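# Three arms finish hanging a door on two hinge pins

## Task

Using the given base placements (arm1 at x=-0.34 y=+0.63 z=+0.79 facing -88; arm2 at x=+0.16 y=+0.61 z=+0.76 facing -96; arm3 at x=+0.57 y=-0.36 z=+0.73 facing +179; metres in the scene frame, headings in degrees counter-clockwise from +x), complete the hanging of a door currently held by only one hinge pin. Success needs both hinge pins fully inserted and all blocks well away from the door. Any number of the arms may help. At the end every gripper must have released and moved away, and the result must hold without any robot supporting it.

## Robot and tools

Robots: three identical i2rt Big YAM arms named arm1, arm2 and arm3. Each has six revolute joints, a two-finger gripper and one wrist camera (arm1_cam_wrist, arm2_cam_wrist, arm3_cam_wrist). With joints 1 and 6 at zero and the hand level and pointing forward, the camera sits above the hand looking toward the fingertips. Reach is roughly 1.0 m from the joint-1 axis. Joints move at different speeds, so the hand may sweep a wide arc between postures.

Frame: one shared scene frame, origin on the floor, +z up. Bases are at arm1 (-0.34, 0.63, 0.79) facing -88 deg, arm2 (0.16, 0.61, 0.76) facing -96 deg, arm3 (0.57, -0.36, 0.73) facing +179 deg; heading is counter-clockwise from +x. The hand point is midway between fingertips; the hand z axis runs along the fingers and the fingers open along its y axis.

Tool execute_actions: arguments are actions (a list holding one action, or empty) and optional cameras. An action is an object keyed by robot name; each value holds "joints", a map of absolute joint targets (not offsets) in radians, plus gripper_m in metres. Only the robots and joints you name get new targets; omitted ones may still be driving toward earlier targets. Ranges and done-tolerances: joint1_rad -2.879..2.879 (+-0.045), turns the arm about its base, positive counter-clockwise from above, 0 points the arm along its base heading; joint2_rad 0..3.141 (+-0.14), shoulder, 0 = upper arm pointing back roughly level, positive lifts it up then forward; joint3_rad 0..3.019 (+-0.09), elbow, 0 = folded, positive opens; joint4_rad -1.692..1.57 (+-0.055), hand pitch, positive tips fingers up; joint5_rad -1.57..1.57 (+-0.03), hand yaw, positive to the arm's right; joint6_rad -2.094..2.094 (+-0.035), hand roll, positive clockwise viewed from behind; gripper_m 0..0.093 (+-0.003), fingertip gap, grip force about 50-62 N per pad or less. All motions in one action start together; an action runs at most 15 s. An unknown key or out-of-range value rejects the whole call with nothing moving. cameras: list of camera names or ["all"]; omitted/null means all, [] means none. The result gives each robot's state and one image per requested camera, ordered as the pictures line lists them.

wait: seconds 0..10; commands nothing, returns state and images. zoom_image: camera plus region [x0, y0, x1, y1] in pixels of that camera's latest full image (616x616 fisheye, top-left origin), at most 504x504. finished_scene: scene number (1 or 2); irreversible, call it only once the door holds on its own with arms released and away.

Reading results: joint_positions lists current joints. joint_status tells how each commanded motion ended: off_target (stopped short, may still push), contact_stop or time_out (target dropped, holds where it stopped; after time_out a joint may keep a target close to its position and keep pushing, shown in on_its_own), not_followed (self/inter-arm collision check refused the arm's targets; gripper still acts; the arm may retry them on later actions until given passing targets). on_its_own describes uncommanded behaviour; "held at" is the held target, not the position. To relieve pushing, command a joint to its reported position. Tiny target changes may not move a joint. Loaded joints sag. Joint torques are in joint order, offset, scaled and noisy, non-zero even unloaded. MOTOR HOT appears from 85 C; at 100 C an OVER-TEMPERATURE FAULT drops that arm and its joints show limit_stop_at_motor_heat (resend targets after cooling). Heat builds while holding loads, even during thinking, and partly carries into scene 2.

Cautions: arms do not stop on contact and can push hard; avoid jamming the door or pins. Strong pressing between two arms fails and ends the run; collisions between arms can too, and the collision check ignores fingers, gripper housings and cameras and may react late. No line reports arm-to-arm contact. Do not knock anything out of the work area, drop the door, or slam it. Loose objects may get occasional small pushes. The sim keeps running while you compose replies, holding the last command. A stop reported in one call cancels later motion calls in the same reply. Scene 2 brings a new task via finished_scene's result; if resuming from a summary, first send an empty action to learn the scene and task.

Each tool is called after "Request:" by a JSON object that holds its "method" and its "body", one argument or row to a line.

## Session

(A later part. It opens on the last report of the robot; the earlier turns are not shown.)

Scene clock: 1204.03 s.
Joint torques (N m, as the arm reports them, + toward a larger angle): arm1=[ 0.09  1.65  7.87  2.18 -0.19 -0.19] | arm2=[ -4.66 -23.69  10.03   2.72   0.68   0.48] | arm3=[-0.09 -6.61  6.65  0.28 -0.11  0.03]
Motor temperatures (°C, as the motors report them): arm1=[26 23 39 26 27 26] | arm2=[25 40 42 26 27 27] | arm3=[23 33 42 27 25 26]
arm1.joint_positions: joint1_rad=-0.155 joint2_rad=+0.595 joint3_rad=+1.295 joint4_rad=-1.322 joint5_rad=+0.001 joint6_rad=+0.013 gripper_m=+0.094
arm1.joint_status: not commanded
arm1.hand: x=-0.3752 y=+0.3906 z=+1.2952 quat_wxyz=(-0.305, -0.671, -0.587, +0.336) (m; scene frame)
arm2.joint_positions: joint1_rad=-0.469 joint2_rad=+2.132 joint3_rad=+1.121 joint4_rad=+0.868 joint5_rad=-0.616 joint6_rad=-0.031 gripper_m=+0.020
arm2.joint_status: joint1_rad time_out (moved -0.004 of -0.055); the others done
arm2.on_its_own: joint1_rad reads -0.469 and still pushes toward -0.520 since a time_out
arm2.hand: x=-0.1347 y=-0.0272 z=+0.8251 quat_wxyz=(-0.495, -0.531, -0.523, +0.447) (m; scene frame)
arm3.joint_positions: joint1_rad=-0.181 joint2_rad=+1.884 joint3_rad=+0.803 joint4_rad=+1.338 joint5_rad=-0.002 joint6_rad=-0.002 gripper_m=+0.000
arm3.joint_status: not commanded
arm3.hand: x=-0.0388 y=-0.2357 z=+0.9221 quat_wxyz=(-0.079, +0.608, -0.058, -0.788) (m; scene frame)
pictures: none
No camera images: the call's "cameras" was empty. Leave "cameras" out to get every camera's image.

Request:
{"method": "execute_actions", "body": {
  "actions": [
    {"arm2":{"joints":{"joint1_rad":-0.469,"joint2_rad":2.146,"joint3_rad":1.14,"joint4_rad":0.868,"gripper_m":0.06}},"arm3":{"joints":{"joint2_rad":1.76,"joint3_rad":0.74,"joint4_rad":1.22}}}
  ],
  "cameras": []
}}

Request:
{"method": "execute_actions", "body": {
  "actions": [
    {"arm2":{"joints":{"joint1_rad":-0.30,"joint2_rad":2.06,"joint3_rad":1.03,"joint4_rad":0.9,"joint5_rad":-0.4}}}
  ],
  "cameras": ["arm2_cam_wrist","arm3_cam_wrist"]
}}

Scene clock: 1218.60 s.
Joint torques (N m, as the arm reports them, + toward a larger angle): arm1=[ 0.15  1.49  7.84  2.18 -0.2  -0.19] | arm2=[ -0.37 -15.12   8.71   1.72   0.12   0.19] | arm3=[ -0.62 -12.87   5.91   1.28  -0.08   0.04]
Motor temperatures (°C, as the motors report them): arm1=[26 23 39 26 27 26] | arm2=[25 41 43 26 27 27] | arm3=[23 33 42 27 25 26]
arm1.joint_positions: joint1_rad=-0.155 joint2_rad=+0.595 joint3_rad=+1.295 joint4_rad=-1.322 joint5_rad=+0.001 joint6_rad=+0.013 gripper_m=+0.094
arm1.joint_status: not commanded
arm1.hand: x=-0.3752 y=+0.3906 z=+1.2952 quat_wxyz=(-0.305, -0.671, -0.587, +0.336) (m; scene frame)
arm2.joint_positions: joint1_rad=-0.469 joint2_rad=+2.128 joint3_rad=+1.117 joint4_rad=+0.868 joint5_rad=-0.603 joint6_rad=-0.009 gripper_m=+0.060
arm2.joint_status: all done
arm2.hand: x=-0.1365 y=-0.0265 z=+0.8259 quat_wxyz=(-0.497, -0.540, -0.514, +0.445) (m; scene frame)
arm3.joint_positions: joint1_rad=-0.181 joint2_rad=+1.775 joint3_rad=+0.740 joint4_rad=+1.230 joint5_rad=-0.001 joint6_rad=-0.002 gripper_m=+0.000
arm3.joint_status: all done
arm3.hand: x=-0.0199 y=-0.2395 z=+0.9335 quat_wxyz=(-0.077, +0.632, -0.061, -0.769) (m; scene frame)
pictures: none
No camera images: the call's "cameras" was empty. Leave "cameras" out to get every camera's image.

Scene clock: 1220.07 s.
Joint torques (N m, as the arm reports them, + toward a larger angle): arm1=[ 0.17  1.64  7.87  2.19 -0.19 -0.17] | arm2=[ -1.4  -16.7    6.34   2.77   0.04   0.2 ] | arm3=[ -0.02 -12.25   5.91   1.31  -0.09   0.06]
Motor temperatures (°C, as the motors report them): arm1=[26 23 39 26 27 26] | arm2=[25 40 43 26 27 27] | arm3=[23 33 42 27 25 26]
arm1.joint_positions: joint1_rad=-0.155 joint2_rad=+0.595 joint3_rad=+1.295 joint4_rad=-1.322 joint5_rad=+0.001 joint6_rad=+0.013 gripper_m=+0.094
arm1.joint_status: not commanded
arm1.hand: x=-0.3752 y=+0.3906 z=+1.2952 quat_wxyz=(-0.305, -0.671, -0.587, +0.336) (m; scene frame)
arm2.joint_positions: joint1_rad=-0.291 joint2_rad=+2.073 joint3_rad=+1.034 joint4_rad=+0.872 joint5_rad=-0.401 joint6_rad=-0.008 gripper_m=+0.060
arm2.joint_status: all done
arm2.hand: x=-0.0435 y=-0.0485 z=+0.8270 quat_wxyz=(-0.478, -0.551, -0.520, +0.445) (m; scene frame)
arm3.joint_positions: joint1_rad=-0.181 joint2_rad=+1.775 joint3_rad=+0.740 joint4_rad=+1.230 joint5_rad=-0.001 joint6_rad=-0.002 gripper_m=+0.000
arm3.joint_status: not commanded
arm3.hand: x=-0.0199 y=-0.2395 z=+0.9335 quat_wxyz=(-0.077, +0.632, -0.061, -0.769) (m; scene frame)
pictures: arm2_cam_wrist, arm3_cam_wrist
Images, in order (width x height): arm2_cam_wrist 616x616, arm3_cam_wrist 616x616.

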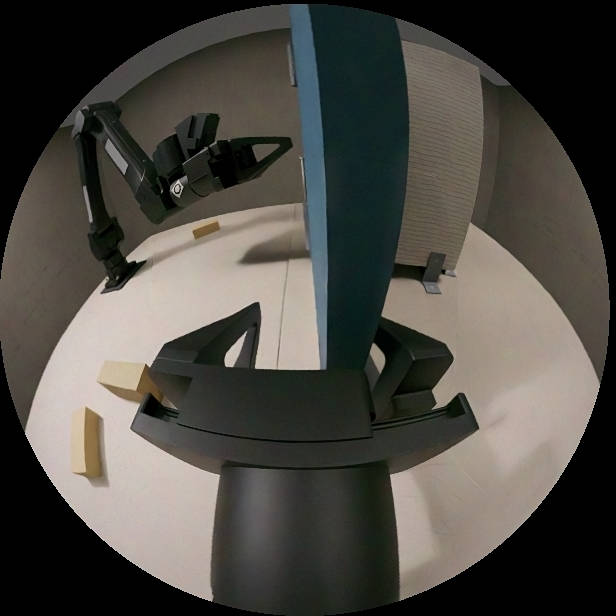

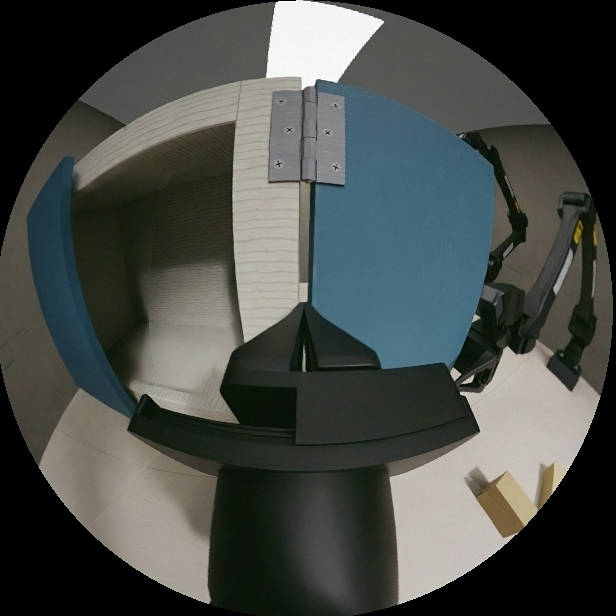

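Request:
{"method": "execute_actions", "body": {
  "actions": []
}}

Scene clock: 1241.23 s.
Joint torques (N m, as the arm reports them, + toward a larger angle): arm1=[ 0.23  1.61  7.88  2.16 -0.19 -0.19] | arm2=[ -1.08 -16.86   6.41   2.83   0.06   0.18] | arm3=[ -0.19 -12.4    6.08   1.3   -0.09   0.08]
Motor temperatures (°C, as the motors report them): arm1=[26 23 39 26 27 26] | arm2=[25 39 41 26 26 27] | arm3=[23 34 41 27 25 26]
arm1.joint_positions: joint1_rad=-0.155 joint2_rad=+0.595 joint3_rad=+1.295 joint4_rad=-1.322 joint5_rad=+0.001 joint6_rad=+0.013 gripper_m=+0.094
arm1.joint_status: not commanded
arm1.hand: x=-0.3752 y=+0.3906 z=+1.2952 quat_wxyz=(-0.305, -0.671, -0.587, +0.336) (m; scene frame)
arm2.joint_positions: joint1_rad=-0.291 joint2_rad=+2.073 joint3_rad=+1.034 joint4_rad=+0.872 joint5_rad=-0.401 joint6_rad=-0.008 gripper_m=+0.060
arm2.joint_status: all done
arm2.hand: x=-0.0435 y=-0.0485 z=+0.8270 quat_wxyz=(-0.478, -0.551, -0.520, +0.445) (m; scene frame)
arm3.joint_positions: joint1_rad=-0.181 joint2_rad=+1.775 joint3_rad=+0.740 joint4_rad=+1.230 joint5_rad=-0.001 joint6_rad=-0.002 gripper_m=+0.000
arm3.joint_status: not commanded
arm3.hand: x=-0.0199 y=-0.2395 z=+0.9335 quat_wxyz=(-0.077, +0.632, -0.061, -0.769) (m; scene frame)
pictures: arm1_cam_wrist, arm2_cam_wrist, arm3_cam_wrist
Images, in order (width x height): arm1_cam_wrist 616x616, arm2_cam_wrist 616x616, arm3_cam_wrist 616x616.

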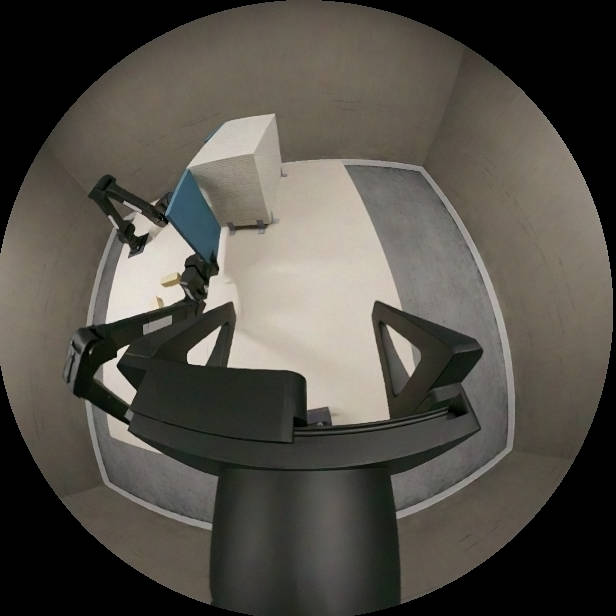

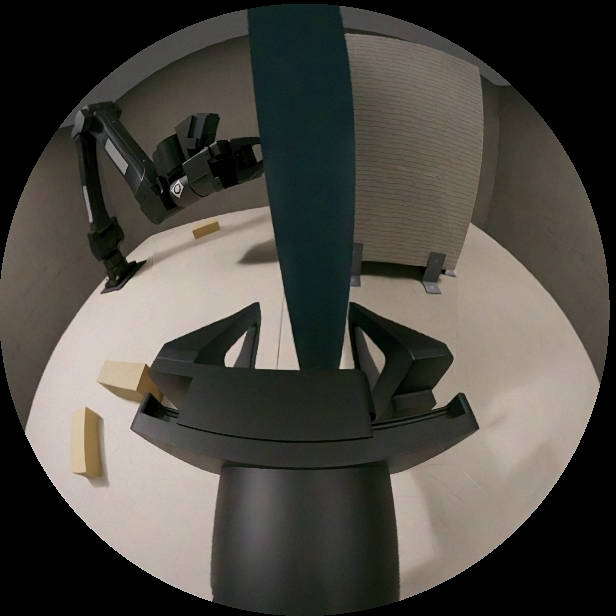

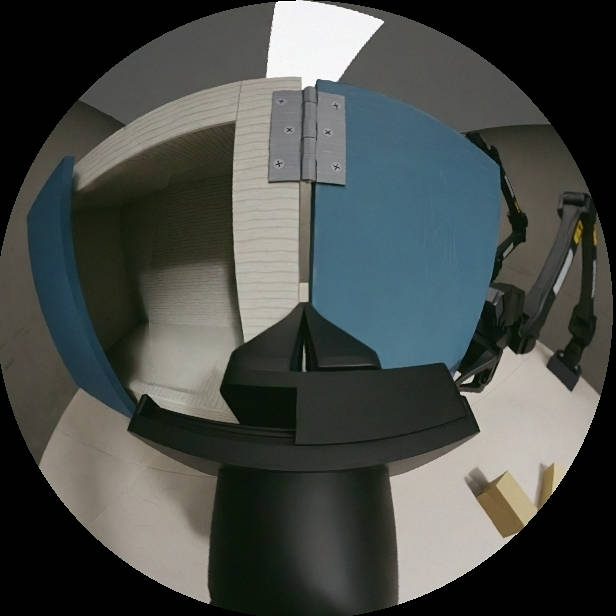

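Request:
{"method": "execute_actions", "body": {
  "actions": [
    {"arm2":{"joints":{"gripper_m":0.0}},"arm3":{"joints":{"joint2_rad":1.795,"joint3_rad":0.835,"joint4_rad":1.22}}}
  ],
  "cameras": []
}}

Request:
{"method": "execute_actions", "body": {
  "actions": [
    {"arm2":{"joints":{"joint2_rad":2.02,"joint4_rad":0.9}}}
  ],
  "cameras": []
}}

Request:
{"method": "execute_actions", "body": {
  "actions": [
    {"arm3":{"joints":{"joint2_rad":1.96,"joint3_rad":0.81,"joint4_rad":1.32}}}
  ],
  "cameras": ["arm3_cam_wrist","arm2_cam_wrist"]
}}

Scene clock: 1250.10 s.
Joint torques (N m, as the arm reports them, + toward a larger angle): arm1=[ 0.05  1.73  7.86  2.14 -0.2  -0.18] | arm2=[ -0.37 -16.93   6.51   2.68  -0.55   0.57] | arm3=[ -0.31 -10.63   9.01   1.27  -0.11   0.07]
Motor temperatures (°C, as the motors report them): arm1=[26 23 40 26 27 26] | arm2=[25 39 41 26 26 27] | arm3=[23 34 41 27 25 26]
arm1.joint_positions: joint1_rad=-0.155 joint2_rad=+0.595 joint3_rad=+1.295 joint4_rad=-1.322 joint5_rad=+0.001 joint6_rad=+0.013 gripper_m=+0.094
arm1.joint_status: not commanded
arm1.hand: x=-0.3752 y=+0.3906 z=+1.2952 quat_wxyz=(-0.305, -0.671, -0.587, +0.336) (m; scene frame)
arm2.joint_positions: joint1_rad=-0.298 joint2_rad=+2.072 joint3_rad=+1.033 joint4_rad=+0.876 joint5_rad=-0.388 joint6_rad=-0.038 gripper_m=+0.015
arm2.joint_status: gripper_m off_target (ended at +0.015, target +0.000)
arm2.hand: x=-0.0503 y=-0.0469 z=+0.8276 quat_wxyz=(-0.466, -0.547, -0.523, +0.458) (m; scene frame)
arm3.joint_positions: joint1_rad=-0.181 joint2_rad=+1.782 joint3_rad=+0.804 joint4_rad=+1.229 joint5_rad=-0.001 joint6_rad=-0.002 gripper_m=+0.000
arm3.joint_status: all done
arm3.hand: x=-0.0374 y=-0.2360 z=+0.9576 quat_wxyz=(-0.079, +0.610, -0.059, -0.786) (m; scene frame)
pictures: none
No camera images: the call's "cameras" was empty. Leave "cameras" out to get every camera's image.

Scene clock: 1250.60 s.
Joint torques (N m, as the arm reports them, + toward a larger angle): arm1=[ 0.25  1.57  7.86  2.19 -0.19 -0.19] | arm2=[ -0.78 -19.49   6.48   2.67  -0.56   0.55] | arm3=[ -0.15 -10.91   8.92   1.36  -0.1    0.03]
Motor temperatures (°C, as the motors report them): arm1=[26 23 40 26 27 26] | arm2=[25 39 41 26 26 27] | arm3=[23 34 41 27 25 26]
arm1.joint_positions: joint1_rad=-0.155 joint2_rad=+0.595 joint3_rad=+1.295 joint4_rad=-1.322 joint5_rad=+0.001 joint6_rad=+0.013 gripper_m=+0.094
arm1.joint_status: not commanded
arm1.hand: x=-0.3752 y=+0.3906 z=+1.2952 quat_wxyz=(-0.305, -0.671, -0.587, +0.336) (m; scene frame)
arm2.joint_positions: joint1_rad=-0.298 joint2_rad=+2.070 joint3_rad=+1.033 joint4_rad=+0.876 joint5_rad=-0.388 joint6_rad=-0.038 gripper_m=+0.015
arm2.joint_status: all done
arm2.hand: x=-0.0504 y=-0.0470 z=+0.8292 quat_wxyz=(-0.467, -0.546, -0.522, +0.459) (m; scene frame)
arm3.joint_positions: joint1_rad=-0.181 joint2_rad=+1.782 joint3_rad=+0.804 joint4_rad=+1.229 joint5_rad=-0.001 joint6_rad=-0.002 gripper_m=+0.000
arm3.joint_status: not commanded
arm3.hand: x=-0.0374 y=-0.2360 z=+0.9576 quat_wxyz=(-0.079, +0.610, -0.059, -0.786) (m; scene frame)
pictures: none
No camera images: the call's "cameras" was empty. Leave "cameras" out to get every camera's image.

Scene clock: 1251.37 s.
Joint torques (N m, as the arm reports them, + toward a larger angle): arm1=[ 0.06  1.57  7.84  2.16 -0.18 -0.18] | arm2=[ -0.69 -19.64   6.56   2.64  -0.56   0.56] | arm3=[-0.52 -7.16  5.76  0.55 -0.2   0.06]
Motor temperatures (°C, as the motors report them): arm1=[26 23 40 26 27 26] | arm2=[25 39 41 26 26 27] | arm3=[23 34 41 27 25 26]
arm1.joint_positions: joint1_rad=-0.155 joint2_rad=+0.595 joint3_rad=+1.295 joint4_rad=-1.322 joint5_rad=+0.001 joint6_rad=+0.013 gripper_m=+0.094
arm1.joint_status: not commanded
arm1.hand: x=-0.3752 y=+0.3906 z=+1.2952 quat_wxyz=(-0.305, -0.671, -0.587, +0.336) (m; scene frame)
arm2.joint_positions: joint1_rad=-0.298 joint2_rad=+2.070 joint3_rad=+1.033 joint4_rad=+0.876 joint5_rad=-0.388 joint6_rad=-0.038 gripper_m=+0.015
arm2.joint_status: not commanded
arm2.hand: x=-0.0504 y=-0.0470 z=+0.8292 quat_wxyz=(-0.467, -0.546, -0.522, +0.459) (m; scene frame)
arm3.joint_positions: joint1_rad=-0.181 joint2_rad=+1.890 joint3_rad=+0.809 joint4_rad=+1.350 joint5_rad=+0.001 joint6_rad=-0.002 gripper_m=+0.000
arm3.joint_status: all done
arm3.hand: x=-0.0399 y=-0.2351 z=+0.9233 quat_wxyz=(-0.080, +0.603, -0.059, -0.791) (m; scene frame)
pictures: arm2_cam_wrist, arm3_cam_wrist
Images, in order (width x height): arm2_cam_wrist 616x616, arm3_cam_wrist 616x616.

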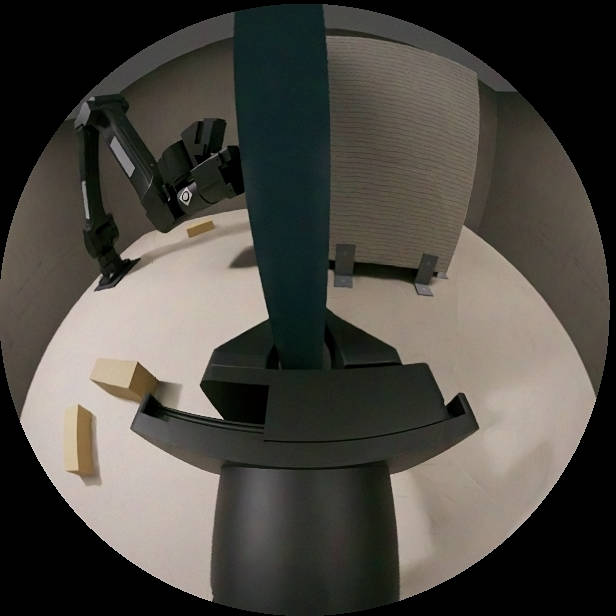

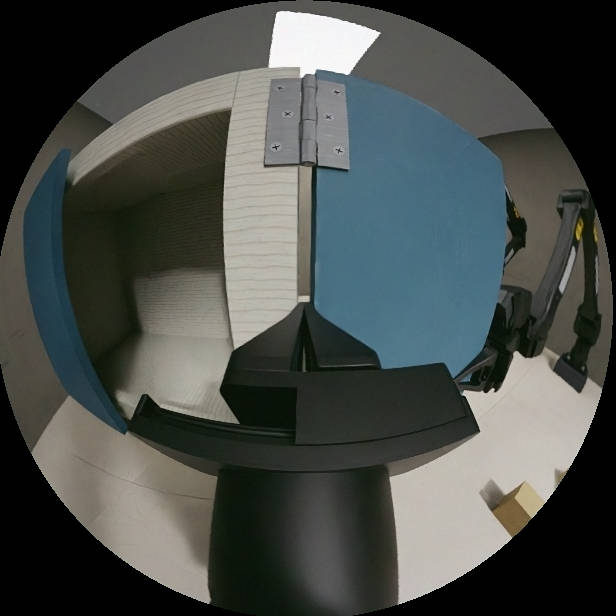

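Request:
{"method": "execute_actions", "body": {
  "actions": [
    {"arm2":{"joints":{"joint2_rad":1.93,"joint4_rad":0.92}}}
  ],
  "cameras": []
}}

Request:
{"method": "execute_actions", "body": {
  "actions": [
    {"arm3":{"joints":{"joint2_rad":2.0,"joint4_rad":1.36}}}
  ],
  "cameras": ["arm3_cam_wrist"]
}}

Scene clock: 1257.37 s.
Joint torques (N m, as the arm reports them, + toward a larger angle): arm1=[ 0.17  1.63  7.87  2.19 -0.2  -0.19] | arm2=[ -1.24 -25.71   7.12   3.37  -0.97   0.61] | arm3=[-0.27 -6.69  5.74  0.49 -0.18  0.07]
Motor temperatures (°C, as the motors report them): arm1=[26 23 40 26 27 26] | arm2=[25 39 41 26 26 27] | arm3=[23 33 41 27 25 26]
arm1.joint_positions: joint1_rad=-0.155 joint2_rad=+0.595 joint3_rad=+1.295 joint4_rad=-1.322 joint5_rad=+0.001 joint6_rad=+0.013 gripper_m=+0.094
arm1.joint_status: not commanded
arm1.hand: x=-0.3752 y=+0.3906 z=+1.2952 quat_wxyz=(-0.305, -0.671, -0.587, +0.336) (m; scene frame)
arm2.joint_positions: joint1_rad=-0.296 joint2_rad=+2.059 joint3_rad=+1.025 joint4_rad=+0.876 joint5_rad=-0.379 joint6_rad=-0.040 gripper_m=+0.015
arm2.joint_status: all done
arm2.hand: x=-0.0499 y=-0.0455 z=+0.8334 quat_wxyz=(-0.465, -0.546, -0.521, +0.463) (m; scene frame)
arm3.joint_positions: joint1_rad=-0.181 joint2_rad=+1.890 joint3_rad=+0.809 joint4_rad=+1.351 joint5_rad=+0.001 joint6_rad=-0.002 gripper_m=+0.000
arm3.joint_status: not commanded
arm3.hand: x=-0.0399 y=-0.2351 z=+0.9235 quat_wxyz=(-0.080, +0.603, -0.059, -0.791) (m; scene frame)
pictures: none
No camera images: the call's "cameras" was empty. Leave "cameras" out to get every camera's image.

Scene clock: 1257.97 s.
Joint torques (N m, as the arm reports them, + toward a larger angle): arm1=[ 0.16  1.61  7.88  2.22 -0.21 -0.18] | arm2=[ -0.92 -25.54   7.04   3.4   -0.93   0.62] | arm3=[-0.2  -5.97  5.1   0.18 -0.17  0.05]
Motor temperatures (°C, as the motors report them): arm1=[26 23 40 26 27 26] | arm2=[25 39 41 26 26 27] | arm3=[23 33 41 27 25 26]
arm1.joint_positions: joint1_rad=-0.155 joint2_rad=+0.595 joint3_rad=+1.295 joint4_rad=-1.322 joint5_rad=+0.001 joint6_rad=+0.013 gripper_m=+0.094
arm1.joint_status: not commanded
arm1.hand: x=-0.3752 y=+0.3906 z=+1.2952 quat_wxyz=(-0.305, -0.671, -0.587, +0.336) (m; scene frame)
arm2.joint_positions: joint1_rad=-0.296 joint2_rad=+2.059 joint3_rad=+1.025 joint4_rad=+0.876 joint5_rad=-0.379 joint6_rad=-0.040 gripper_m=+0.015
arm2.joint_status: not commanded
arm2.hand: x=-0.0499 y=-0.0455 z=+0.8334 quat_wxyz=(-0.465, -0.546, -0.521, +0.463) (m; scene frame)
arm3.joint_positions: joint1_rad=-0.181 joint2_rad=+1.916 joint3_rad=+0.815 joint4_rad=+1.403 joint5_rad=+0.001 joint6_rad=-0.002 gripper_m=+0.000
arm3.joint_status: all done
arm3.hand: x=-0.0396 y=-0.2352 z=+0.9232 quat_wxyz=(-0.081, +0.590, -0.058, -0.801) (m; scene frame)
pictures: arm3_cam_wrist
Images, in order (width x height): arm3_cam_wrist 616x616.

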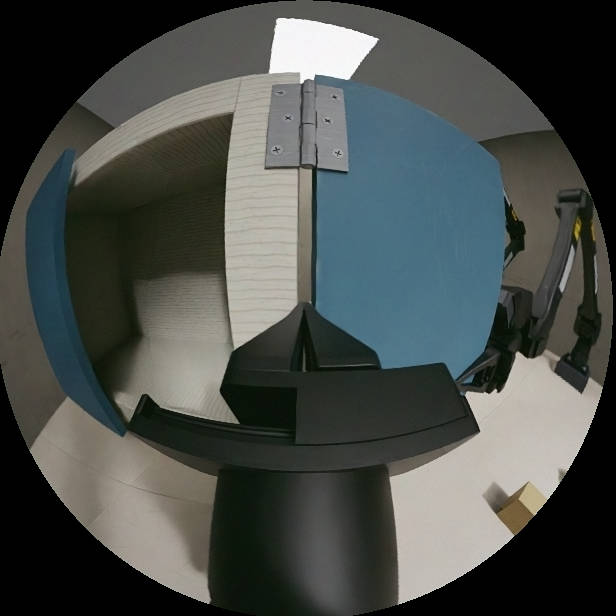

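Request:
{"method": "execute_actions", "body": {
  "actions": [
    {"arm3":{"joints":{"joint2_rad":1.75,"joint3_rad":0.72,"joint4_rad":1.0}}}
  ],
  "cameras": []
}}

Request:
{"method": "execute_actions", "body": {
  "actions": [
    {"arm3":{"joints":{"joint2_rad":1.55,"joint3_rad":0.62,"joint4_rad":0.55}}}
  ],
  "cameras": ["arm3_cam_wrist"]
}}

Request:
{"method": "zoom_image", "body": {
  "camera": "arm3_cam_wrist",
  "region": [250,130,360,320]
}}

Scene clock: 1265.83 s.
Joint torques (N m, as the arm reports them, + toward a larger angle): arm1=[ 0.19  1.74  7.87  2.14 -0.2  -0.19] | arm2=[ -0.94 -25.3    7.16   3.39  -1.02   0.61] | arm3=[ -0.09 -12.4    6.03   1.43  -0.15   0.05]
Motor temperatures (°C, as the motors report them): arm1=[26 23 40 26 27 26] | arm2=[25 41 41 26 27 27] | arm3=[23 33 40 27 25 26]
arm1.joint_positions: joint1_rad=-0.155 joint2_rad=+0.595 joint3_rad=+1.295 joint4_rad=-1.322 joint5_rad=+0.001 joint6_rad=+0.013 gripper_m=+0.094
arm1.joint_status: not commanded
arm1.hand: x=-0.3752 y=+0.3906 z=+1.2952 quat_wxyz=(-0.305, -0.671, -0.587, +0.336) (m; scene frame)
arm2.joint_positions: joint1_rad=-0.296 joint2_rad=+2.058 joint3_rad=+1.024 joint4_rad=+0.876 joint5_rad=-0.377 joint6_rad=-0.042 gripper_m=+0.015
arm2.joint_status: not commanded
arm2.hand: x=-0.0500 y=-0.0453 z=+0.8336 quat_wxyz=(-0.464, -0.546, -0.521, +0.463) (m; scene frame)
arm3.joint_positions: joint1_rad=-0.181 joint2_rad=+1.769 joint3_rad=+0.720 joint4_rad=+1.011 joint5_rad=+0.001 joint6_rad=-0.002 gripper_m=+0.000
arm3.joint_status: all done
arm3.hand: x=-0.0175 y=-0.2396 z=+0.8747 quat_wxyz=(-0.070, +0.717, -0.070, -0.690) (m; scene frame)
pictures: none
No camera images: the call's "cameras" was empty. Leave "cameras" out to get every camera's image.

Scene clock: 1267.00 s.
Joint torques (N m, as the arm reports them, + toward a larger angle): arm1=[ 0.12  1.66  7.88  2.15 -0.19 -0.19] | arm2=[ -0.46 -25.78   7.14   3.44  -1.03   0.61] | arm3=[-0.25 -8.84  7.    1.37 -0.19  0.08]
Motor temperatures (°C, as the motors report them): arm1=[26 23 40 26 27 26] | arm2=[25 41 41 26 27 27] | arm3=[23 33 40 27 25 26]
arm1.joint_positions: joint1_rad=-0.155 joint2_rad=+0.595 joint3_rad=+1.295 joint4_rad=-1.322 joint5_rad=+0.001 joint6_rad=+0.013 gripper_m=+0.094
arm1.joint_status: not commanded
arm1.hand: x=-0.3752 y=+0.3906 z=+1.2952 quat_wxyz=(-0.305, -0.671, -0.587, +0.336) (m; scene frame)
arm2.joint_positions: joint1_rad=-0.296 joint2_rad=+2.058 joint3_rad=+1.024 joint4_rad=+0.876 joint5_rad=-0.377 joint6_rad=-0.042 gripper_m=+0.015
arm2.joint_status: not commanded
arm2.hand: x=-0.0500 y=-0.0453 z=+0.8336 quat_wxyz=(-0.464, -0.546, -0.521, +0.463) (m; scene frame)
arm3.joint_positions: joint1_rad=-0.181 joint2_rad=+1.549 joint3_rad=+0.618 joint4_rad=+0.561 joint5_rad=+0.001 joint6_rad=-0.002 gripper_m=+0.000
arm3.joint_status: all done
arm3.hand: x=+0.0419 y=-0.2514 z=+0.8419 quat_wxyz=(-0.057, +0.821, -0.080, -0.562) (m; scene frame)
pictures: arm3_cam_wrist
Images, in order (width x height): arm3_cam_wrist 616x616.

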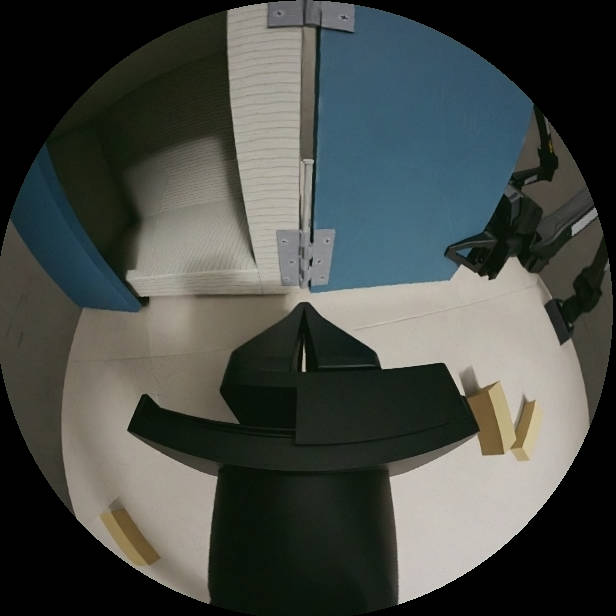

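Region (250, 130, 360, 320) of arm3_cam_wrist's 616x616 image, scaled by 2.653, with more detail than that image has; it fills the left 292 columns of this view, and the rest is white.

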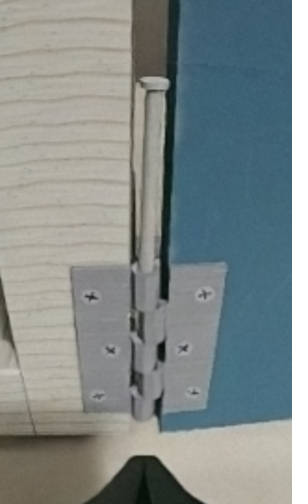

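Request:
{"method": "execute_actions", "body": {
  "actions": [
    {"arm2":{"joints":{"joint2_rad":2.06,"joint4_rad":0.885}}}
  ],
  "cameras": ["arm3_cam_wrist"]
}}

Request:
{"method": "zoom_image", "body": {
  "camera": "arm3_cam_wrist",
  "region": [270,210,345,300]
}}

Scene clock: 1272.60 s.
Joint torques (N m, as the arm reports them, + toward a larger angle): arm1=[ 0.12  1.67  7.87  2.16 -0.19 -0.19] | arm2=[ -0.82 -15.74   7.17   2.56  -0.97   0.62] | arm3=[ 0.09 -8.82  6.98  1.51 -0.16  0.07]
Motor temperatures (°C, as the motors report them): arm1=[26 23 40 26 27 26] | arm2=[25 42 41 26 27 27] | arm3=[23 33 41 27 25 26]
arm1.joint_positions: joint1_rad=-0.155 joint2_rad=+0.595 joint3_rad=+1.295 joint4_rad=-1.322 joint5_rad=+0.001 joint6_rad=+0.013 gripper_m=+0.094
arm1.joint_status: not commanded
arm1.hand: x=-0.3752 y=+0.3906 z=+1.2952 quat_wxyz=(-0.305, -0.671, -0.587, +0.336) (m; scene frame)
arm2.joint_positions: joint1_rad=-0.296 joint2_rad=+2.061 joint3_rad=+1.024 joint4_rad=+0.868 joint5_rad=-0.378 joint6_rad=-0.043 gripper_m=+0.015
arm2.joint_status: all done
arm2.hand: x=-0.0496 y=-0.0448 z=+0.8298 quat_wxyz=(-0.462, -0.549, -0.523, +0.460) (m; scene frame)
arm3.joint_positions: joint1_rad=-0.181 joint2_rad=+1.549 joint3_rad=+0.618 joint4_rad=+0.561 joint5_rad=+0.001 joint6_rad=-0.002 gripper_m=+0.000
arm3.joint_status: not commanded
arm3.hand: x=+0.0419 y=-0.2514 z=+0.8419 quat_wxyz=(-0.057, +0.821, -0.080, -0.562) (m; scene frame)
pictures: arm3_cam_wrist
Images, in order (width x height): arm3_cam_wrist 616x616.

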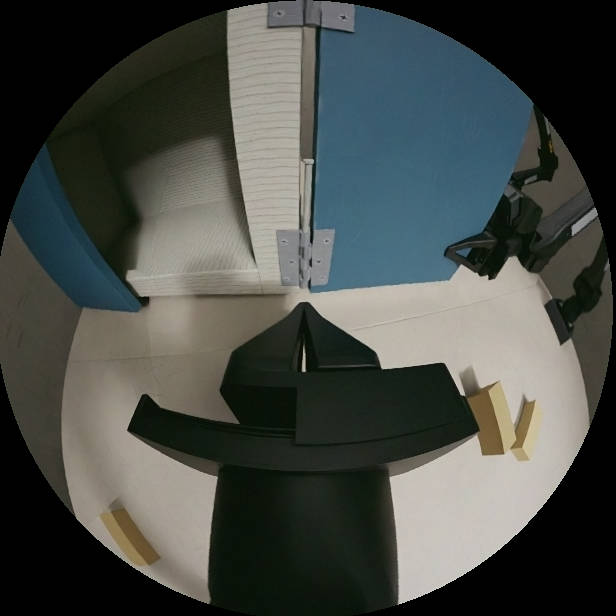

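Region (270, 210, 345, 300) of arm3_cam_wrist's 616x616 image, scaled by 5.600, with more detail than that image has.

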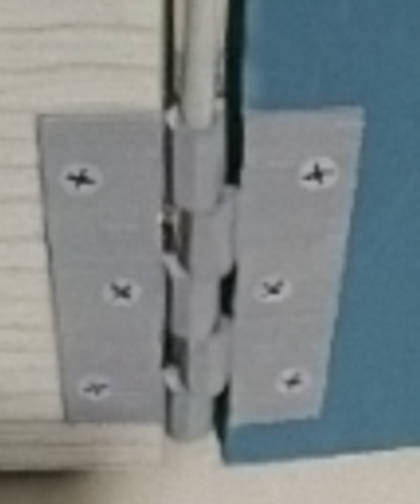

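Request:
{"method": "execute_actions", "body": {
  "actions": [
    {"arm2":{"joints":{"joint2_rad":2.11,"joint4_rad":0.87}}}
  ],
  "cameras": ["arm3_cam_wrist"]
}}

Request:
{"method": "zoom_image", "body": {
  "camera": "arm3_cam_wrist",
  "region": [270,210,345,300]
}}

Scene clock: 1278.07 s.
Joint torques (N m, as the arm reports them, + toward a larger angle): arm1=[ 0.08  1.78  7.88  2.18 -0.19 -0.17] | arm2=[ -0.62 -12.79   6.68   1.83  -0.66   0.62] | arm3=[-0.28 -9.2   7.09  1.36 -0.17  0.06]
Motor temperatures (°C, as the motors report them): arm1=[26 23 40 26 27 26] | arm2=[25 41 41 26 27 28] | arm3=[23 33 41 27 25 26]
arm1.joint_positions: joint1_rad=-0.155 joint2_rad=+0.595 joint3_rad=+1.295 joint4_rad=-1.322 joint5_rad=+0.001 joint6_rad=+0.013 gripper_m=+0.094
arm1.joint_status: not commanded
arm1.hand: x=-0.3752 y=+0.3906 z=+1.2952 quat_wxyz=(-0.305, -0.671, -0.587, +0.336) (m; scene frame)
arm2.joint_positions: joint1_rad=-0.296 joint2_rad=+2.070 joint3_rad=+1.030 joint4_rad=+0.868 joint5_rad=-0.385 joint6_rad=-0.043 gripper_m=+0.015
arm2.joint_status: all done
arm2.hand: x=-0.0491 y=-0.0464 z=+0.8264 quat_wxyz=(-0.464, -0.548, -0.525, +0.457) (m; scene frame)
arm3.joint_positions: joint1_rad=-0.181 joint2_rad=+1.549 joint3_rad=+0.618 joint4_rad=+0.561 joint5_rad=+0.001 joint6_rad=-0.002 gripper_m=+0.000
arm3.joint_status: not commanded
arm3.hand: x=+0.0419 y=-0.2514 z=+0.8419 quat_wxyz=(-0.057, +0.821, -0.080, -0.562) (m; scene frame)
pictures: arm3_cam_wrist
Images, in order (width x height): arm3_cam_wrist 616x616.

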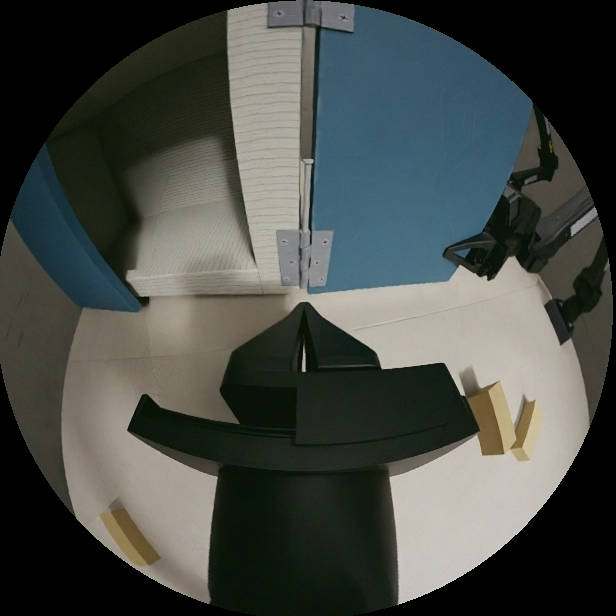

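Region (270, 210, 345, 300) of arm3_cam_wrist's 616x616 image, scaled by 5.600, with more detail than that image has.

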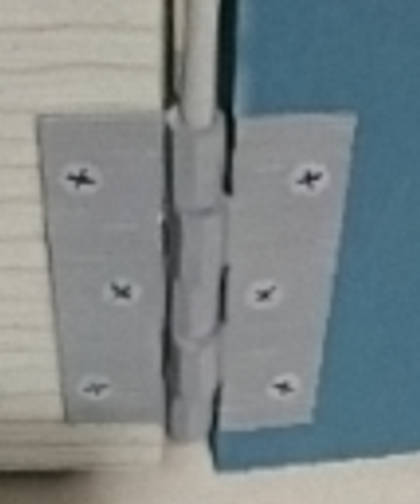

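Looks aligned laterally. Press.

Request:
{"method": "execute_actions", "body": {
  "actions": [
    {"arm3":{"joints":{"joint2_rad":1.62,"joint3_rad":0.65,"joint4_rad":1.15}}}
  ],
  "cameras": []
}}

Request:
{"method": "execute_actions", "body": {
  "actions": [
    {"arm3":{"joints":{"joint2_rad":1.795,"joint3_rad":0.835,"joint4_rad":1.22}}}
  ],
  "cameras": []
}}

Request:
{"method": "execute_actions", "body": {
  "actions": [
    {"arm3":{"joints":{"joint2_rad":1.96,"joint3_rad":0.81,"joint4_rad":1.32}}}
  ],
  "cameras": ["arm3_cam_wrist"]
}}

Scene clock: 1284.03 s.
Joint torques (N m, as the arm reports them, + toward a larger angle): arm1=[ 0.38  1.71  7.87  2.19 -0.2  -0.18] | arm2=[ -0.79 -12.65   6.7    1.85  -0.68   0.63] | arm3=[-0.14 -9.81  9.03  2.52 -0.16  0.06]
Motor temperatures (°C, as the motors report them): arm1=[26 23 40 26 27 26] | arm2=[25 40 41 26 27 28] | arm3=[23 33 41 27 25 26]
arm1.joint_positions: joint1_rad=-0.155 joint2_rad=+0.595 joint3_rad=+1.295 joint4_rad=-1.322 joint5_rad=+0.001 joint6_rad=+0.013 gripper_m=+0.094
arm1.joint_status: not commanded
arm1.hand: x=-0.3752 y=+0.3906 z=+1.2952 quat_wxyz=(-0.305, -0.671, -0.587, +0.336) (m; scene frame)
arm2.joint_positions: joint1_rad=-0.296 joint2_rad=+2.070 joint3_rad=+1.030 joint4_rad=+0.868 joint5_rad=-0.385 joint6_rad=-0.043 gripper_m=+0.015
arm2.joint_status: not commanded
arm2.hand: x=-0.0491 y=-0.0464 z=+0.8264 quat_wxyz=(-0.464, -0.548, -0.525, +0.457) (m; scene frame)
arm3.joint_positions: joint1_rad=-0.181 joint2_rad=+1.619 joint3_rad=+0.618 joint4_rad=+1.128 joint5_rad=+0.001 joint6_rad=-0.002 gripper_m=+0.000
arm3.joint_status: all done
arm3.hand: x=+0.0229 y=-0.2477 z=+0.9415 quat_wxyz=(-0.075, +0.658, -0.064, -0.747) (m; scene frame)
pictures: none
No camera images: the call's "cameras" was empty. Leave "cameras" out to get every camera's image.

Scene clock: 1284.97 s.
Joint torques (N m, as the arm reports them, + toward a larger angle): arm1=[ 0.1   1.52  7.84  2.17 -0.19 -0.18] | arm2=[ -0.88 -12.81   6.66   1.8   -0.69   0.64] | arm3=[ -0.01 -11.22   9.22   2.4   -0.17   0.09]
Motor temperatures (°C, as the motors report them): arm1=[26 23 40 26 27 26] | arm2=[25 39 41 26 27 28] | arm3=[23 33 41 27 25 26]
arm1.joint_positions: joint1_rad=-0.155 joint2_rad=+0.595 joint3_rad=+1.295 joint4_rad=-1.322 joint5_rad=+0.001 joint6_rad=+0.013 gripper_m=+0.094
arm1.joint_status: not commanded
arm1.hand: x=-0.3752 y=+0.3906 z=+1.2952 quat_wxyz=(-0.305, -0.671, -0.587, +0.336) (m; scene frame)
arm2.joint_positions: joint1_rad=-0.296 joint2_rad=+2.070 joint3_rad=+1.030 joint4_rad=+0.868 joint5_rad=-0.385 joint6_rad=-0.043 gripper_m=+0.015
arm2.joint_status: not commanded
arm2.hand: x=-0.0491 y=-0.0464 z=+0.8264 quat_wxyz=(-0.464, -0.548, -0.525, +0.457) (m; scene frame)
arm3.joint_positions: joint1_rad=-0.181 joint2_rad=+1.791 joint3_rad=+0.801 joint4_rad=+1.200 joint5_rad=+0.001 joint6_rad=-0.002 gripper_m=+0.000
arm3.joint_status: all done
arm3.hand: x=-0.0389 y=-0.2353 z=+0.9438 quat_wxyz=(-0.078, +0.626, -0.061, -0.773) (m; scene frame)
pictures: none
No camera images: the call's "cameras" was empty. Leave "cameras" out to get every camera's image.

Scene clock: 1285.77 s.
Joint torques (N m, as the arm reports them, + toward a larger angle): arm1=[ 0.14  1.57  7.86  2.17 -0.19 -0.18] | arm2=[ -0.47 -12.47   6.65   1.81  -0.65   0.6 ] | arm3=[-0.27 -6.87  5.8   0.55 -0.15  0.09]
Motor temperatures (°C, as the motors report them): arm1=[26 23 40 26 27 26] | arm2=[25 39 41 26 27 28] | arm3=[23 33 41 27 25 26]
arm1.joint_positions: joint1_rad=-0.155 joint2_rad=+0.595 joint3_rad=+1.295 joint4_rad=-1.322 joint5_rad=+0.001 joint6_rad=+0.013 gripper_m=+0.094
arm1.joint_status: not commanded
arm1.hand: x=-0.3752 y=+0.3906 z=+1.2952 quat_wxyz=(-0.305, -0.671, -0.587, +0.336) (m; scene frame)
arm2.joint_positions: joint1_rad=-0.296 joint2_rad=+2.070 joint3_rad=+1.030 joint4_rad=+0.868 joint5_rad=-0.385 joint6_rad=-0.043 gripper_m=+0.015
arm2.joint_status: not commanded
arm2.hand: x=-0.0491 y=-0.0464 z=+0.8264 quat_wxyz=(-0.464, -0.548, -0.525, +0.457) (m; scene frame)
arm3.joint_positions: joint1_rad=-0.181 joint2_rad=+1.890 joint3_rad=+0.806 joint4_rad=+1.351 joint5_rad=+0.000 joint6_rad=-0.002 gripper_m=+0.000
arm3.joint_status: all done
arm3.hand: x=-0.0391 y=-0.2353 z=+0.9227 quat_wxyz=(-0.079, +0.604, -0.059, -0.791) (m; scene frame)
pictures: arm3_cam_wrist
Images, in order (width x height): arm3_cam_wrist 616x616.

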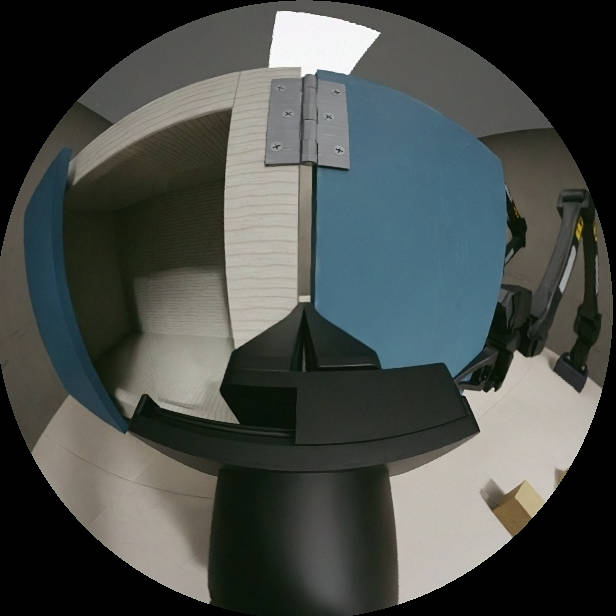

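Request:
{"method": "execute_actions", "body": {
  "actions": [
    {"arm2":{"joints":{"joint6_rad":-0.18}}}
  ],
  "cameras": []
}}

Request:
{"method": "execute_actions", "body": {
  "actions": [
    {"arm2":{"joints":{"joint6_rad":0.12}}}
  ],
  "cameras": []
}}

Request:
{"method": "execute_actions", "body": {
  "actions": [
    {"arm2":{"joints":{"joint6_rad":-0.04,"joint1_rad":-0.34}}}
  ],
  "cameras": []
}}

Request:
{"method": "execute_actions", "body": {
  "actions": [
    {"arm2":{"joints":{"joint1_rad":-0.25}}}
  ],
  "cameras": []
}}

Scene clock: 1296.80 s.
Joint torques (N m, as the arm reports them, + toward a larger angle): arm1=[ 0.24  1.68  7.86  2.16 -0.19 -0.18] | arm2=[ -0.74 -12.82   6.66   1.83  -0.64  -1.  ] | arm3=[ 0.06 -7.13  5.94  0.48 -0.18  0.08]
Motor temperatures (°C, as the motors report them): arm1=[26 23 40 26 27 26] | arm2=[25 38 40 26 27 28] | arm3=[23 33 41 27 25 26]
arm1.joint_positions: joint1_rad=-0.155 joint2_rad=+0.595 joint3_rad=+1.295 joint4_rad=-1.322 joint5_rad=+0.001 joint6_rad=+0.013 gripper_m=+0.094
arm1.joint_status: not commanded
arm1.hand: x=-0.3752 y=+0.3906 z=+1.2952 quat_wxyz=(-0.305, -0.671, -0.587, +0.336) (m; scene frame)
arm2.joint_positions: joint1_rad=-0.296 joint2_rad=+2.070 joint3_rad=+1.031 joint4_rad=+0.868 joint5_rad=-0.386 joint6_rad=-0.092 gripper_m=+0.015
arm2.joint_status: joint6_rad time_out (moved -0.049 of -0.137)
arm2.on_its_own: joint6_rad reads -0.092 and still pushes toward -0.180 since a time_out
arm2.hand: x=-0.0490 y=-0.0465 z=+0.8263 quat_wxyz=(-0.453, -0.535, -0.538, +0.468) (m; scene frame)
arm3.joint_positions: joint1_rad=-0.181 joint2_rad=+1.890 joint3_rad=+0.806 joint4_rad=+1.351 joint5_rad=+0.000 joint6_rad=-0.002 gripper_m=+0.000
arm3.joint_status: not commanded
arm3.hand: x=-0.0391 y=-0.2353 z=+0.9227 quat_wxyz=(-0.079, +0.604, -0.059, -0.791) (m; scene frame)
pictures: none
No camera images: the call's "cameras" was empty. Leave "cameras" out to get every camera's image.

not run: a stop came earlier in this reply.

not run: a stop came earlier in this reply.

not run: a stop came earlier in this reply.

Request:
{"method": "execute_actions", "body": {
  "actions": [
    {"arm2":{"joints":{"joint6_rad":-0.05}},"arm3":{"joints":{"joint2_rad":2.02,"joint4_rad":1.29}}}
  ],
  "cameras": ["arm3_cam_wrist"]
}}

Scene clock: 1307.90 s.
Joint torques (N m, as the arm reports them, + toward a larger angle): arm1=[ 0.24  1.56  7.85  2.15 -0.19 -0.18] | arm2=[ -0.5  -12.7    6.48   1.77  -0.66   0.3 ] | arm3=[-0.05 -3.35  5.64 -1.01 -0.16  0.07]
Motor temperatures (°C, as the motors report them): arm1=[26 23 40 26 27 26] | arm2=[25 38 40 25 27 28] | arm3=[23 32 41 27 25 26]
arm1.joint_positions: joint1_rad=-0.155 joint2_rad=+0.595 joint3_rad=+1.295 joint4_rad=-1.322 joint5_rad=+0.001 joint6_rad=+0.013 gripper_m=+0.094
arm1.joint_status: not commanded
arm1.hand: x=-0.3752 y=+0.3906 z=+1.2952 quat_wxyz=(-0.305, -0.671, -0.587, +0.336) (m; scene frame)
arm2.joint_positions: joint1_rad=-0.296 joint2_rad=+2.070 joint3_rad=+1.031 joint4_rad=+0.868 joint5_rad=-0.386 joint6_rad=-0.067 gripper_m=+0.015
arm2.joint_status: all done
arm2.hand: x=-0.0490 y=-0.0465 z=+0.8263 quat_wxyz=(-0.458, -0.542, -0.532, +0.462) (m; scene frame)
arm3.joint_positions: joint1_rad=-0.181 joint2_rad=+1.901 joint3_rad=+0.809 joint4_rad=+1.365 joint5_rad=+0.000 joint6_rad=-0.002 gripper_m=+0.000
arm3.joint_status: joint4_rad time_out (moved +0.014 of -0.061); the others done
arm3.on_its_own: joint4_rad reads +1.365 and still pushes toward +1.290 since a time_out
arm3.hand: x=-0.0396 y=-0.2352 z=+0.9207 quat_wxyz=(-0.080, +0.602, -0.059, -0.793) (m; scene frame)
pictures: arm3_cam_wrist
Images, in order (width x height): arm3_cam_wrist 616x616.

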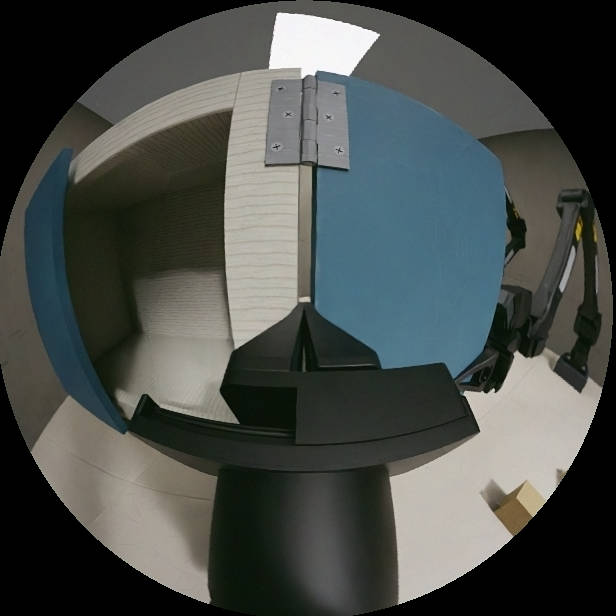

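Moved 2 mm with more force. Push harder.

Request:
{"method": "execute_actions", "body": {
  "actions": [
    {"arm3":{"joints":{"joint2_rad":2.14,"joint4_rad":1.33}}}
  ],
  "cameras": []
}}

Request:
{"method": "execute_actions", "body": {
  "actions": [
    {"arm2":{"joints":{"joint2_rad":2.15}}}
  ],
  "cameras": []
}}

Request:
{"method": "execute_actions", "body": {
  "actions": [
    {"arm2":{"joints":{"joint2_rad":2.02}}}
  ],
  "cameras": ["arm3_cam_wrist"]
}}

Scene clock: 1314.80 s.
Joint torques (N m, as the arm reports them, + toward a larger angle): arm1=[ 0.01  1.73  7.89  2.21 -0.2  -0.18] | arm2=[ -0.63 -12.77   6.64   1.87  -0.64   0.31] | arm3=[-0.21  1.58  4.08 -3.31 -0.2   0.07]
Motor temperatures (°C, as the motors report them): arm1=[26 23 40 26 27 26] | arm2=[25 37 40 25 27 28] | arm3=[23 32 40 27 25 26]
arm1.joint_positions: joint1_rad=-0.155 joint2_rad=+0.595 joint3_rad=+1.295 joint4_rad=-1.322 joint5_rad=+0.001 joint6_rad=+0.013 gripper_m=+0.094
arm1.joint_status: not commanded
arm1.hand: x=-0.3752 y=+0.3906 z=+1.2952 quat_wxyz=(-0.305, -0.671, -0.587, +0.336) (m; scene frame)
arm2.joint_positions: joint1_rad=-0.296 joint2_rad=+2.070 joint3_rad=+1.031 joint4_rad=+0.868 joint5_rad=-0.386 joint6_rad=-0.067 gripper_m=+0.015
arm2.joint_status: not commanded
arm2.hand: x=-0.0490 y=-0.0465 z=+0.8263 quat_wxyz=(-0.458, -0.542, -0.532, +0.462) (m; scene frame)
arm3.joint_positions: joint1_rad=-0.181 joint2_rad=+1.953 joint3_rad=+0.823 joint4_rad=+1.464 joint5_rad=+0.000 joint6_rad=-0.002 gripper_m=+0.000
arm3.joint_status: joint2_rad time_out (moved +0.052 of +0.239); joint4_rad time_out (moved +0.099 of -0.035)
arm3.on_its_own: joint2_rad reads +1.953 and still pushes toward +2.140 since a time_out; joint4_rad reads +1.464 and still pushes toward +1.330 since a time_out
arm3.hand: x=-0.0396 y=-0.2352 z=+0.9184 quat_wxyz=(-0.081, +0.577, -0.056, -0.811) (m; scene frame)
pictures: none
No camera images: the call's "cameras" was empty. Leave "cameras" out to get every camera's image.

not run: a stop came earlier in this reply.

not run: a stop came earlier in this reply.

Request:
{"method": "execute_actions", "body": {
  "actions": [
    {"arm2":{"joints":{"joint2_rad":2.17}}}
  ],
  "cameras": []
}}

Request:
{"method": "execute_actions", "body": {
  "actions": [
    {"arm2":{"joints":{"joint2_rad":2.04,"joint1_rad":-0.33}}}
  ],
  "cameras": []
}}

Request:
{"method": "execute_actions", "body": {
  "actions": [
    {"arm2":{"joints":{"joint2_rad":2.09,"joint1_rad":-0.26}}}
  ],
  "cameras": ["arm3_cam_wrist"]
}}

Scene clock: 1320.10 s.
Joint torques (N m, as the arm reports them, + toward a larger angle): arm1=[ 0.2   1.64  7.83  2.17 -0.19 -0.19] | arm2=[ -0.8  -10.05   6.04   1.02  -0.32   0.28] | arm3=[-0.11  1.19  4.07 -3.27 -0.17  0.04]
Motor temperatures (°C, as the motors report them): arm1=[26 23 40 26 27 26] | arm2=[25 37 40 25 27 28] | arm3=[23 32 40 27 25 26]
arm1.joint_positions: joint1_rad=-0.155 joint2_rad=+0.595 joint3_rad=+1.295 joint4_rad=-1.322 joint5_rad=+0.001 joint6_rad=+0.013 gripper_m=+0.094
arm1.joint_status: not commanded
arm1.hand: x=-0.3752 y=+0.3906 z=+1.2952 quat_wxyz=(-0.305, -0.671, -0.587, +0.336) (m; scene frame)
arm2.joint_positions: joint1_rad=-0.300 joint2_rad=+2.087 joint3_rad=+1.037 joint4_rad=+0.893 joint5_rad=-0.394 joint6_rad=-0.063 gripper_m=+0.015
arm2.joint_status: all done
arm2.hand: x=-0.0509 y=-0.0476 z=+0.8236 quat_wxyz=(-0.463, -0.537, -0.530, +0.465) (m; scene frame)
arm3.joint_positions: joint1_rad=-0.181 joint2_rad=+1.953 joint3_rad=+0.823 joint4_rad=+1.464 joint5_rad=+0.000 joint6_rad=-0.002 gripper_m=+0.000
arm3.joint_status: not commanded
arm3.on_its_own: joint2_rad reads +1.953 and still pushes toward +2.140 since a time_out; joint4_rad reads +1.464 and still pushes toward +1.330 since a time_out
arm3.hand: x=-0.0396 y=-0.2352 z=+0.9184 quat_wxyz=(-0.081, +0.577, -0.056, -0.811) (m; scene frame)
pictures: none
No camera images: the call's "cameras" was empty. Leave "cameras" out to get every camera's image.

Scene clock: 1320.83 s.
Joint torques (N m, as the arm reports them, + toward a larger angle): arm1=[ 0.15  1.69  7.84  2.18 -0.2  -0.19] | arm2=[ -2.58 -18.75   5.79   1.35   0.     0.25] | arm3=[-0.14  1.29  4.05 -3.25 -0.18  0.09]
Motor temperatures (°C, as the motors report them): arm1=[26 23 40 26 27 26] | arm2=[25 37 40 25 27 28] | arm3=[23 32 40 27 25 26]
arm1.joint_positions: joint1_rad=-0.155 joint2_rad=+0.595 joint3_rad=+1.295 joint4_rad=-1.322 joint5_rad=+0.001 joint6_rad=+0.013 gripper_m=+0.094
arm1.joint_status: not commanded
arm1.hand: x=-0.3752 y=+0.3906 z=+1.2952 quat_wxyz=(-0.305, -0.671, -0.587, +0.336) (m; scene frame)
arm2.joint_positions: joint1_rad=-0.304 joint2_rad=+2.078 joint3_rad=+1.039 joint4_rad=+0.880 joint5_rad=-0.400 joint6_rad=-0.064 gripper_m=+0.015
arm2.joint_status: all done
arm2.hand: x=-0.0533 y=-0.0475 z=+0.8277 quat_wxyz=(-0.463, -0.537, -0.530, +0.464) (m; scene frame)
arm3.joint_positions: joint1_rad=-0.181 joint2_rad=+1.953 joint3_rad=+0.823 joint4_rad=+1.464 joint5_rad=+0.000 joint6_rad=-0.002 gripper_m=+0.000
arm3.joint_status: not commanded
arm3.on_its_own: joint2_rad reads +1.953 and still pushes toward +2.140 since a time_out; joint4_rad reads +1.464 and still pushes toward +1.330 since a time_out
arm3.hand: x=-0.0396 y=-0.2352 z=+0.9184 quat_wxyz=(-0.081, +0.577, -0.056, -0.811) (m; scene frame)
pictures: none
No camera images: the call's "cameras" was empty. Leave "cameras" out to get every camera's image.

Scene clock: 1321.43 s.
Joint torques (N m, as the arm reports them, + toward a larger angle): arm1=[ 0.12  1.58  7.9   2.16 -0.2  -0.18] | arm2=[  3.09 -15.16   6.18   1.46  -0.64   0.26] | arm3=[-0.04  1.53  4.1  -3.16 -0.17  0.09]
Motor temperatures (°C, as the motors report them): arm1=[26 23 40 26 27 26] | arm2=[25 37 40 25 27 28] | arm3=[23 32 40 27 25 26]
arm1.joint_positions: joint1_rad=-0.155 joint2_rad=+0.595 joint3_rad=+1.295 joint4_rad=-1.322 joint5_rad=+0.001 joint6_rad=+0.013 gripper_m=+0.094
arm1.joint_status: not commanded
arm1.hand: x=-0.3752 y=+0.3906 z=+1.2952 quat_wxyz=(-0.305, -0.671, -0.587, +0.336) (m; scene frame)
arm2.joint_positions: joint1_rad=-0.294 joint2_rad=+2.078 joint3_rad=+1.036 joint4_rad=+0.880 joint5_rad=-0.386 joint6_rad=-0.064 gripper_m=+0.015
arm2.joint_status: all done
arm2.hand: x=-0.0487 y=-0.0485 z=+0.8262 quat_wxyz=(-0.461, -0.539, -0.530, +0.464) (m; scene frame)
arm3.joint_positions: joint1_rad=-0.181 joint2_rad=+1.953 joint3_rad=+0.823 joint4_rad=+1.464 joint5_rad=+0.000 joint6_rad=-0.002 gripper_m=+0.000
arm3.joint_status: not commanded
arm3.on_its_own: joint2_rad reads +1.953 and still pushes toward +2.140 since a time_out; joint4_rad reads +1.464 and still pushes toward +1.330 since a time_out
arm3.hand: x=-0.0396 y=-0.2352 z=+0.9184 quat_wxyz=(-0.081, +0.577, -0.056, -0.811) (m; scene frame)
pictures: arm3_cam_wrist
Images, in order (width x height): arm3_cam_wrist 616x616.

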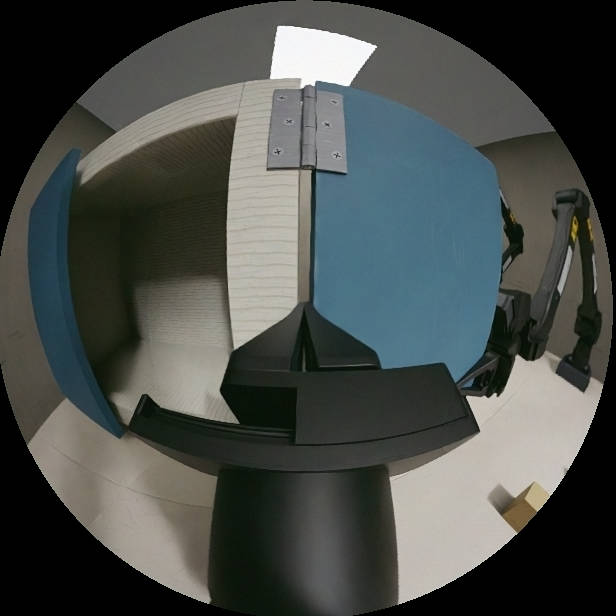

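Request:
{"method": "execute_actions", "body": {
  "actions": [
    {"arm2":{"joints":{"joint1_rad":-0.294,"joint2_rad":2.1}},"arm3":{"joints":{"joint2_rad":1.85,"joint4_rad":1.33,"joint3_rad":0.79}}}
  ],
  "cameras": ["arm3_cam_wrist"]
}}

Request:
{"method": "zoom_image", "body": {
  "camera": "arm3_cam_wrist",
  "region": [270,260,345,330]
}}

Scene clock: 1335.07 s.
Joint torques (N m, as the arm reports them, + toward a larger angle): arm1=[ 0.23  1.42  7.84  2.2  -0.2  -0.19] | arm2=[ -0.64 -14.12   6.16   1.39  -0.64   0.27] | arm3=[ -0.24 -14.04   5.22   1.26  -0.16   0.04]
Motor temperatures (°C, as the motors report them): arm1=[26 23 40 26 27 26] | arm2=[25 37 40 25 27 28] | arm3=[23 32 39 27 25 26]
arm1.joint_positions: joint1_rad=-0.155 joint2_rad=+0.595 joint3_rad=+1.295 joint4_rad=-1.322 joint5_rad=+0.001 joint6_rad=+0.013 gripper_m=+0.094
arm1.joint_status: not commanded
arm1.hand: x=-0.3752 y=+0.3906 z=+1.2952 quat_wxyz=(-0.305, -0.671, -0.587, +0.336) (m; scene frame)
arm2.joint_positions: joint1_rad=-0.295 joint2_rad=+2.078 joint3_rad=+1.036 joint4_rad=+0.880 joint5_rad=-0.386 joint6_rad=-0.064 gripper_m=+0.015
arm2.joint_status: all done
arm2.hand: x=-0.0495 y=-0.0482 z=+0.8262 quat_wxyz=(-0.461, -0.540, -0.530, +0.465) (m; scene frame)
arm3.joint_positions: joint1_rad=-0.181 joint2_rad=+1.873 joint3_rad=+0.794 joint4_rad=+1.341 joint5_rad=+0.000 joint6_rad=-0.002 gripper_m=+0.000
arm3.joint_status: all done
arm3.hand: x=-0.0354 y=-0.2361 z=+0.9257 quat_wxyz=(-0.079, +0.606, -0.059, -0.789) (m; scene frame)
pictures: arm3_cam_wrist
Images, in order (width x height): arm3_cam_wrist 616x616.

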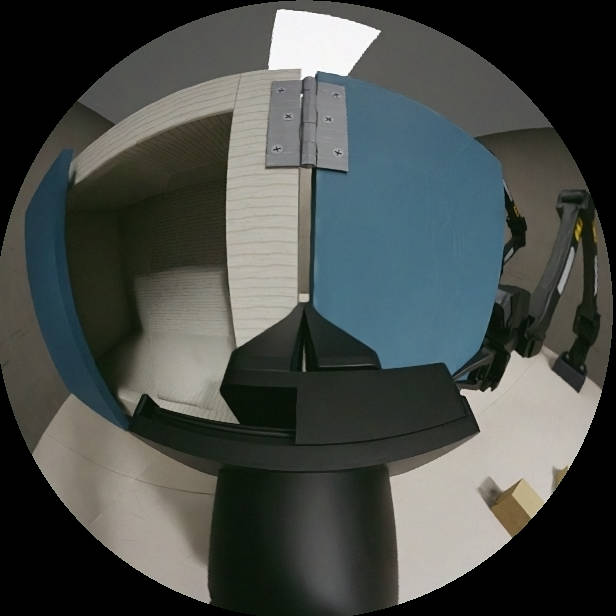

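Region (270, 260, 345, 330) of arm3_cam_wrist's 616x616 image, scaled by 6.720, with more detail than that image has; it fills the top 470 rows of this view, and the rest is white.

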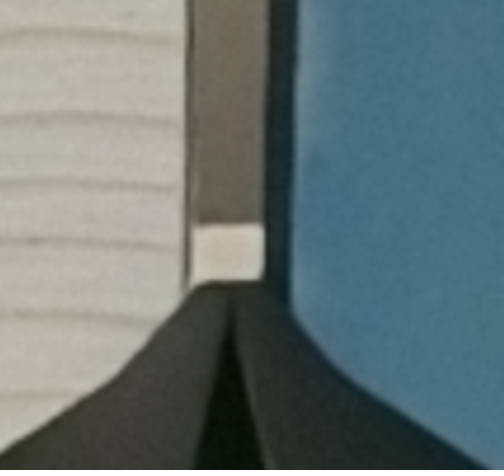

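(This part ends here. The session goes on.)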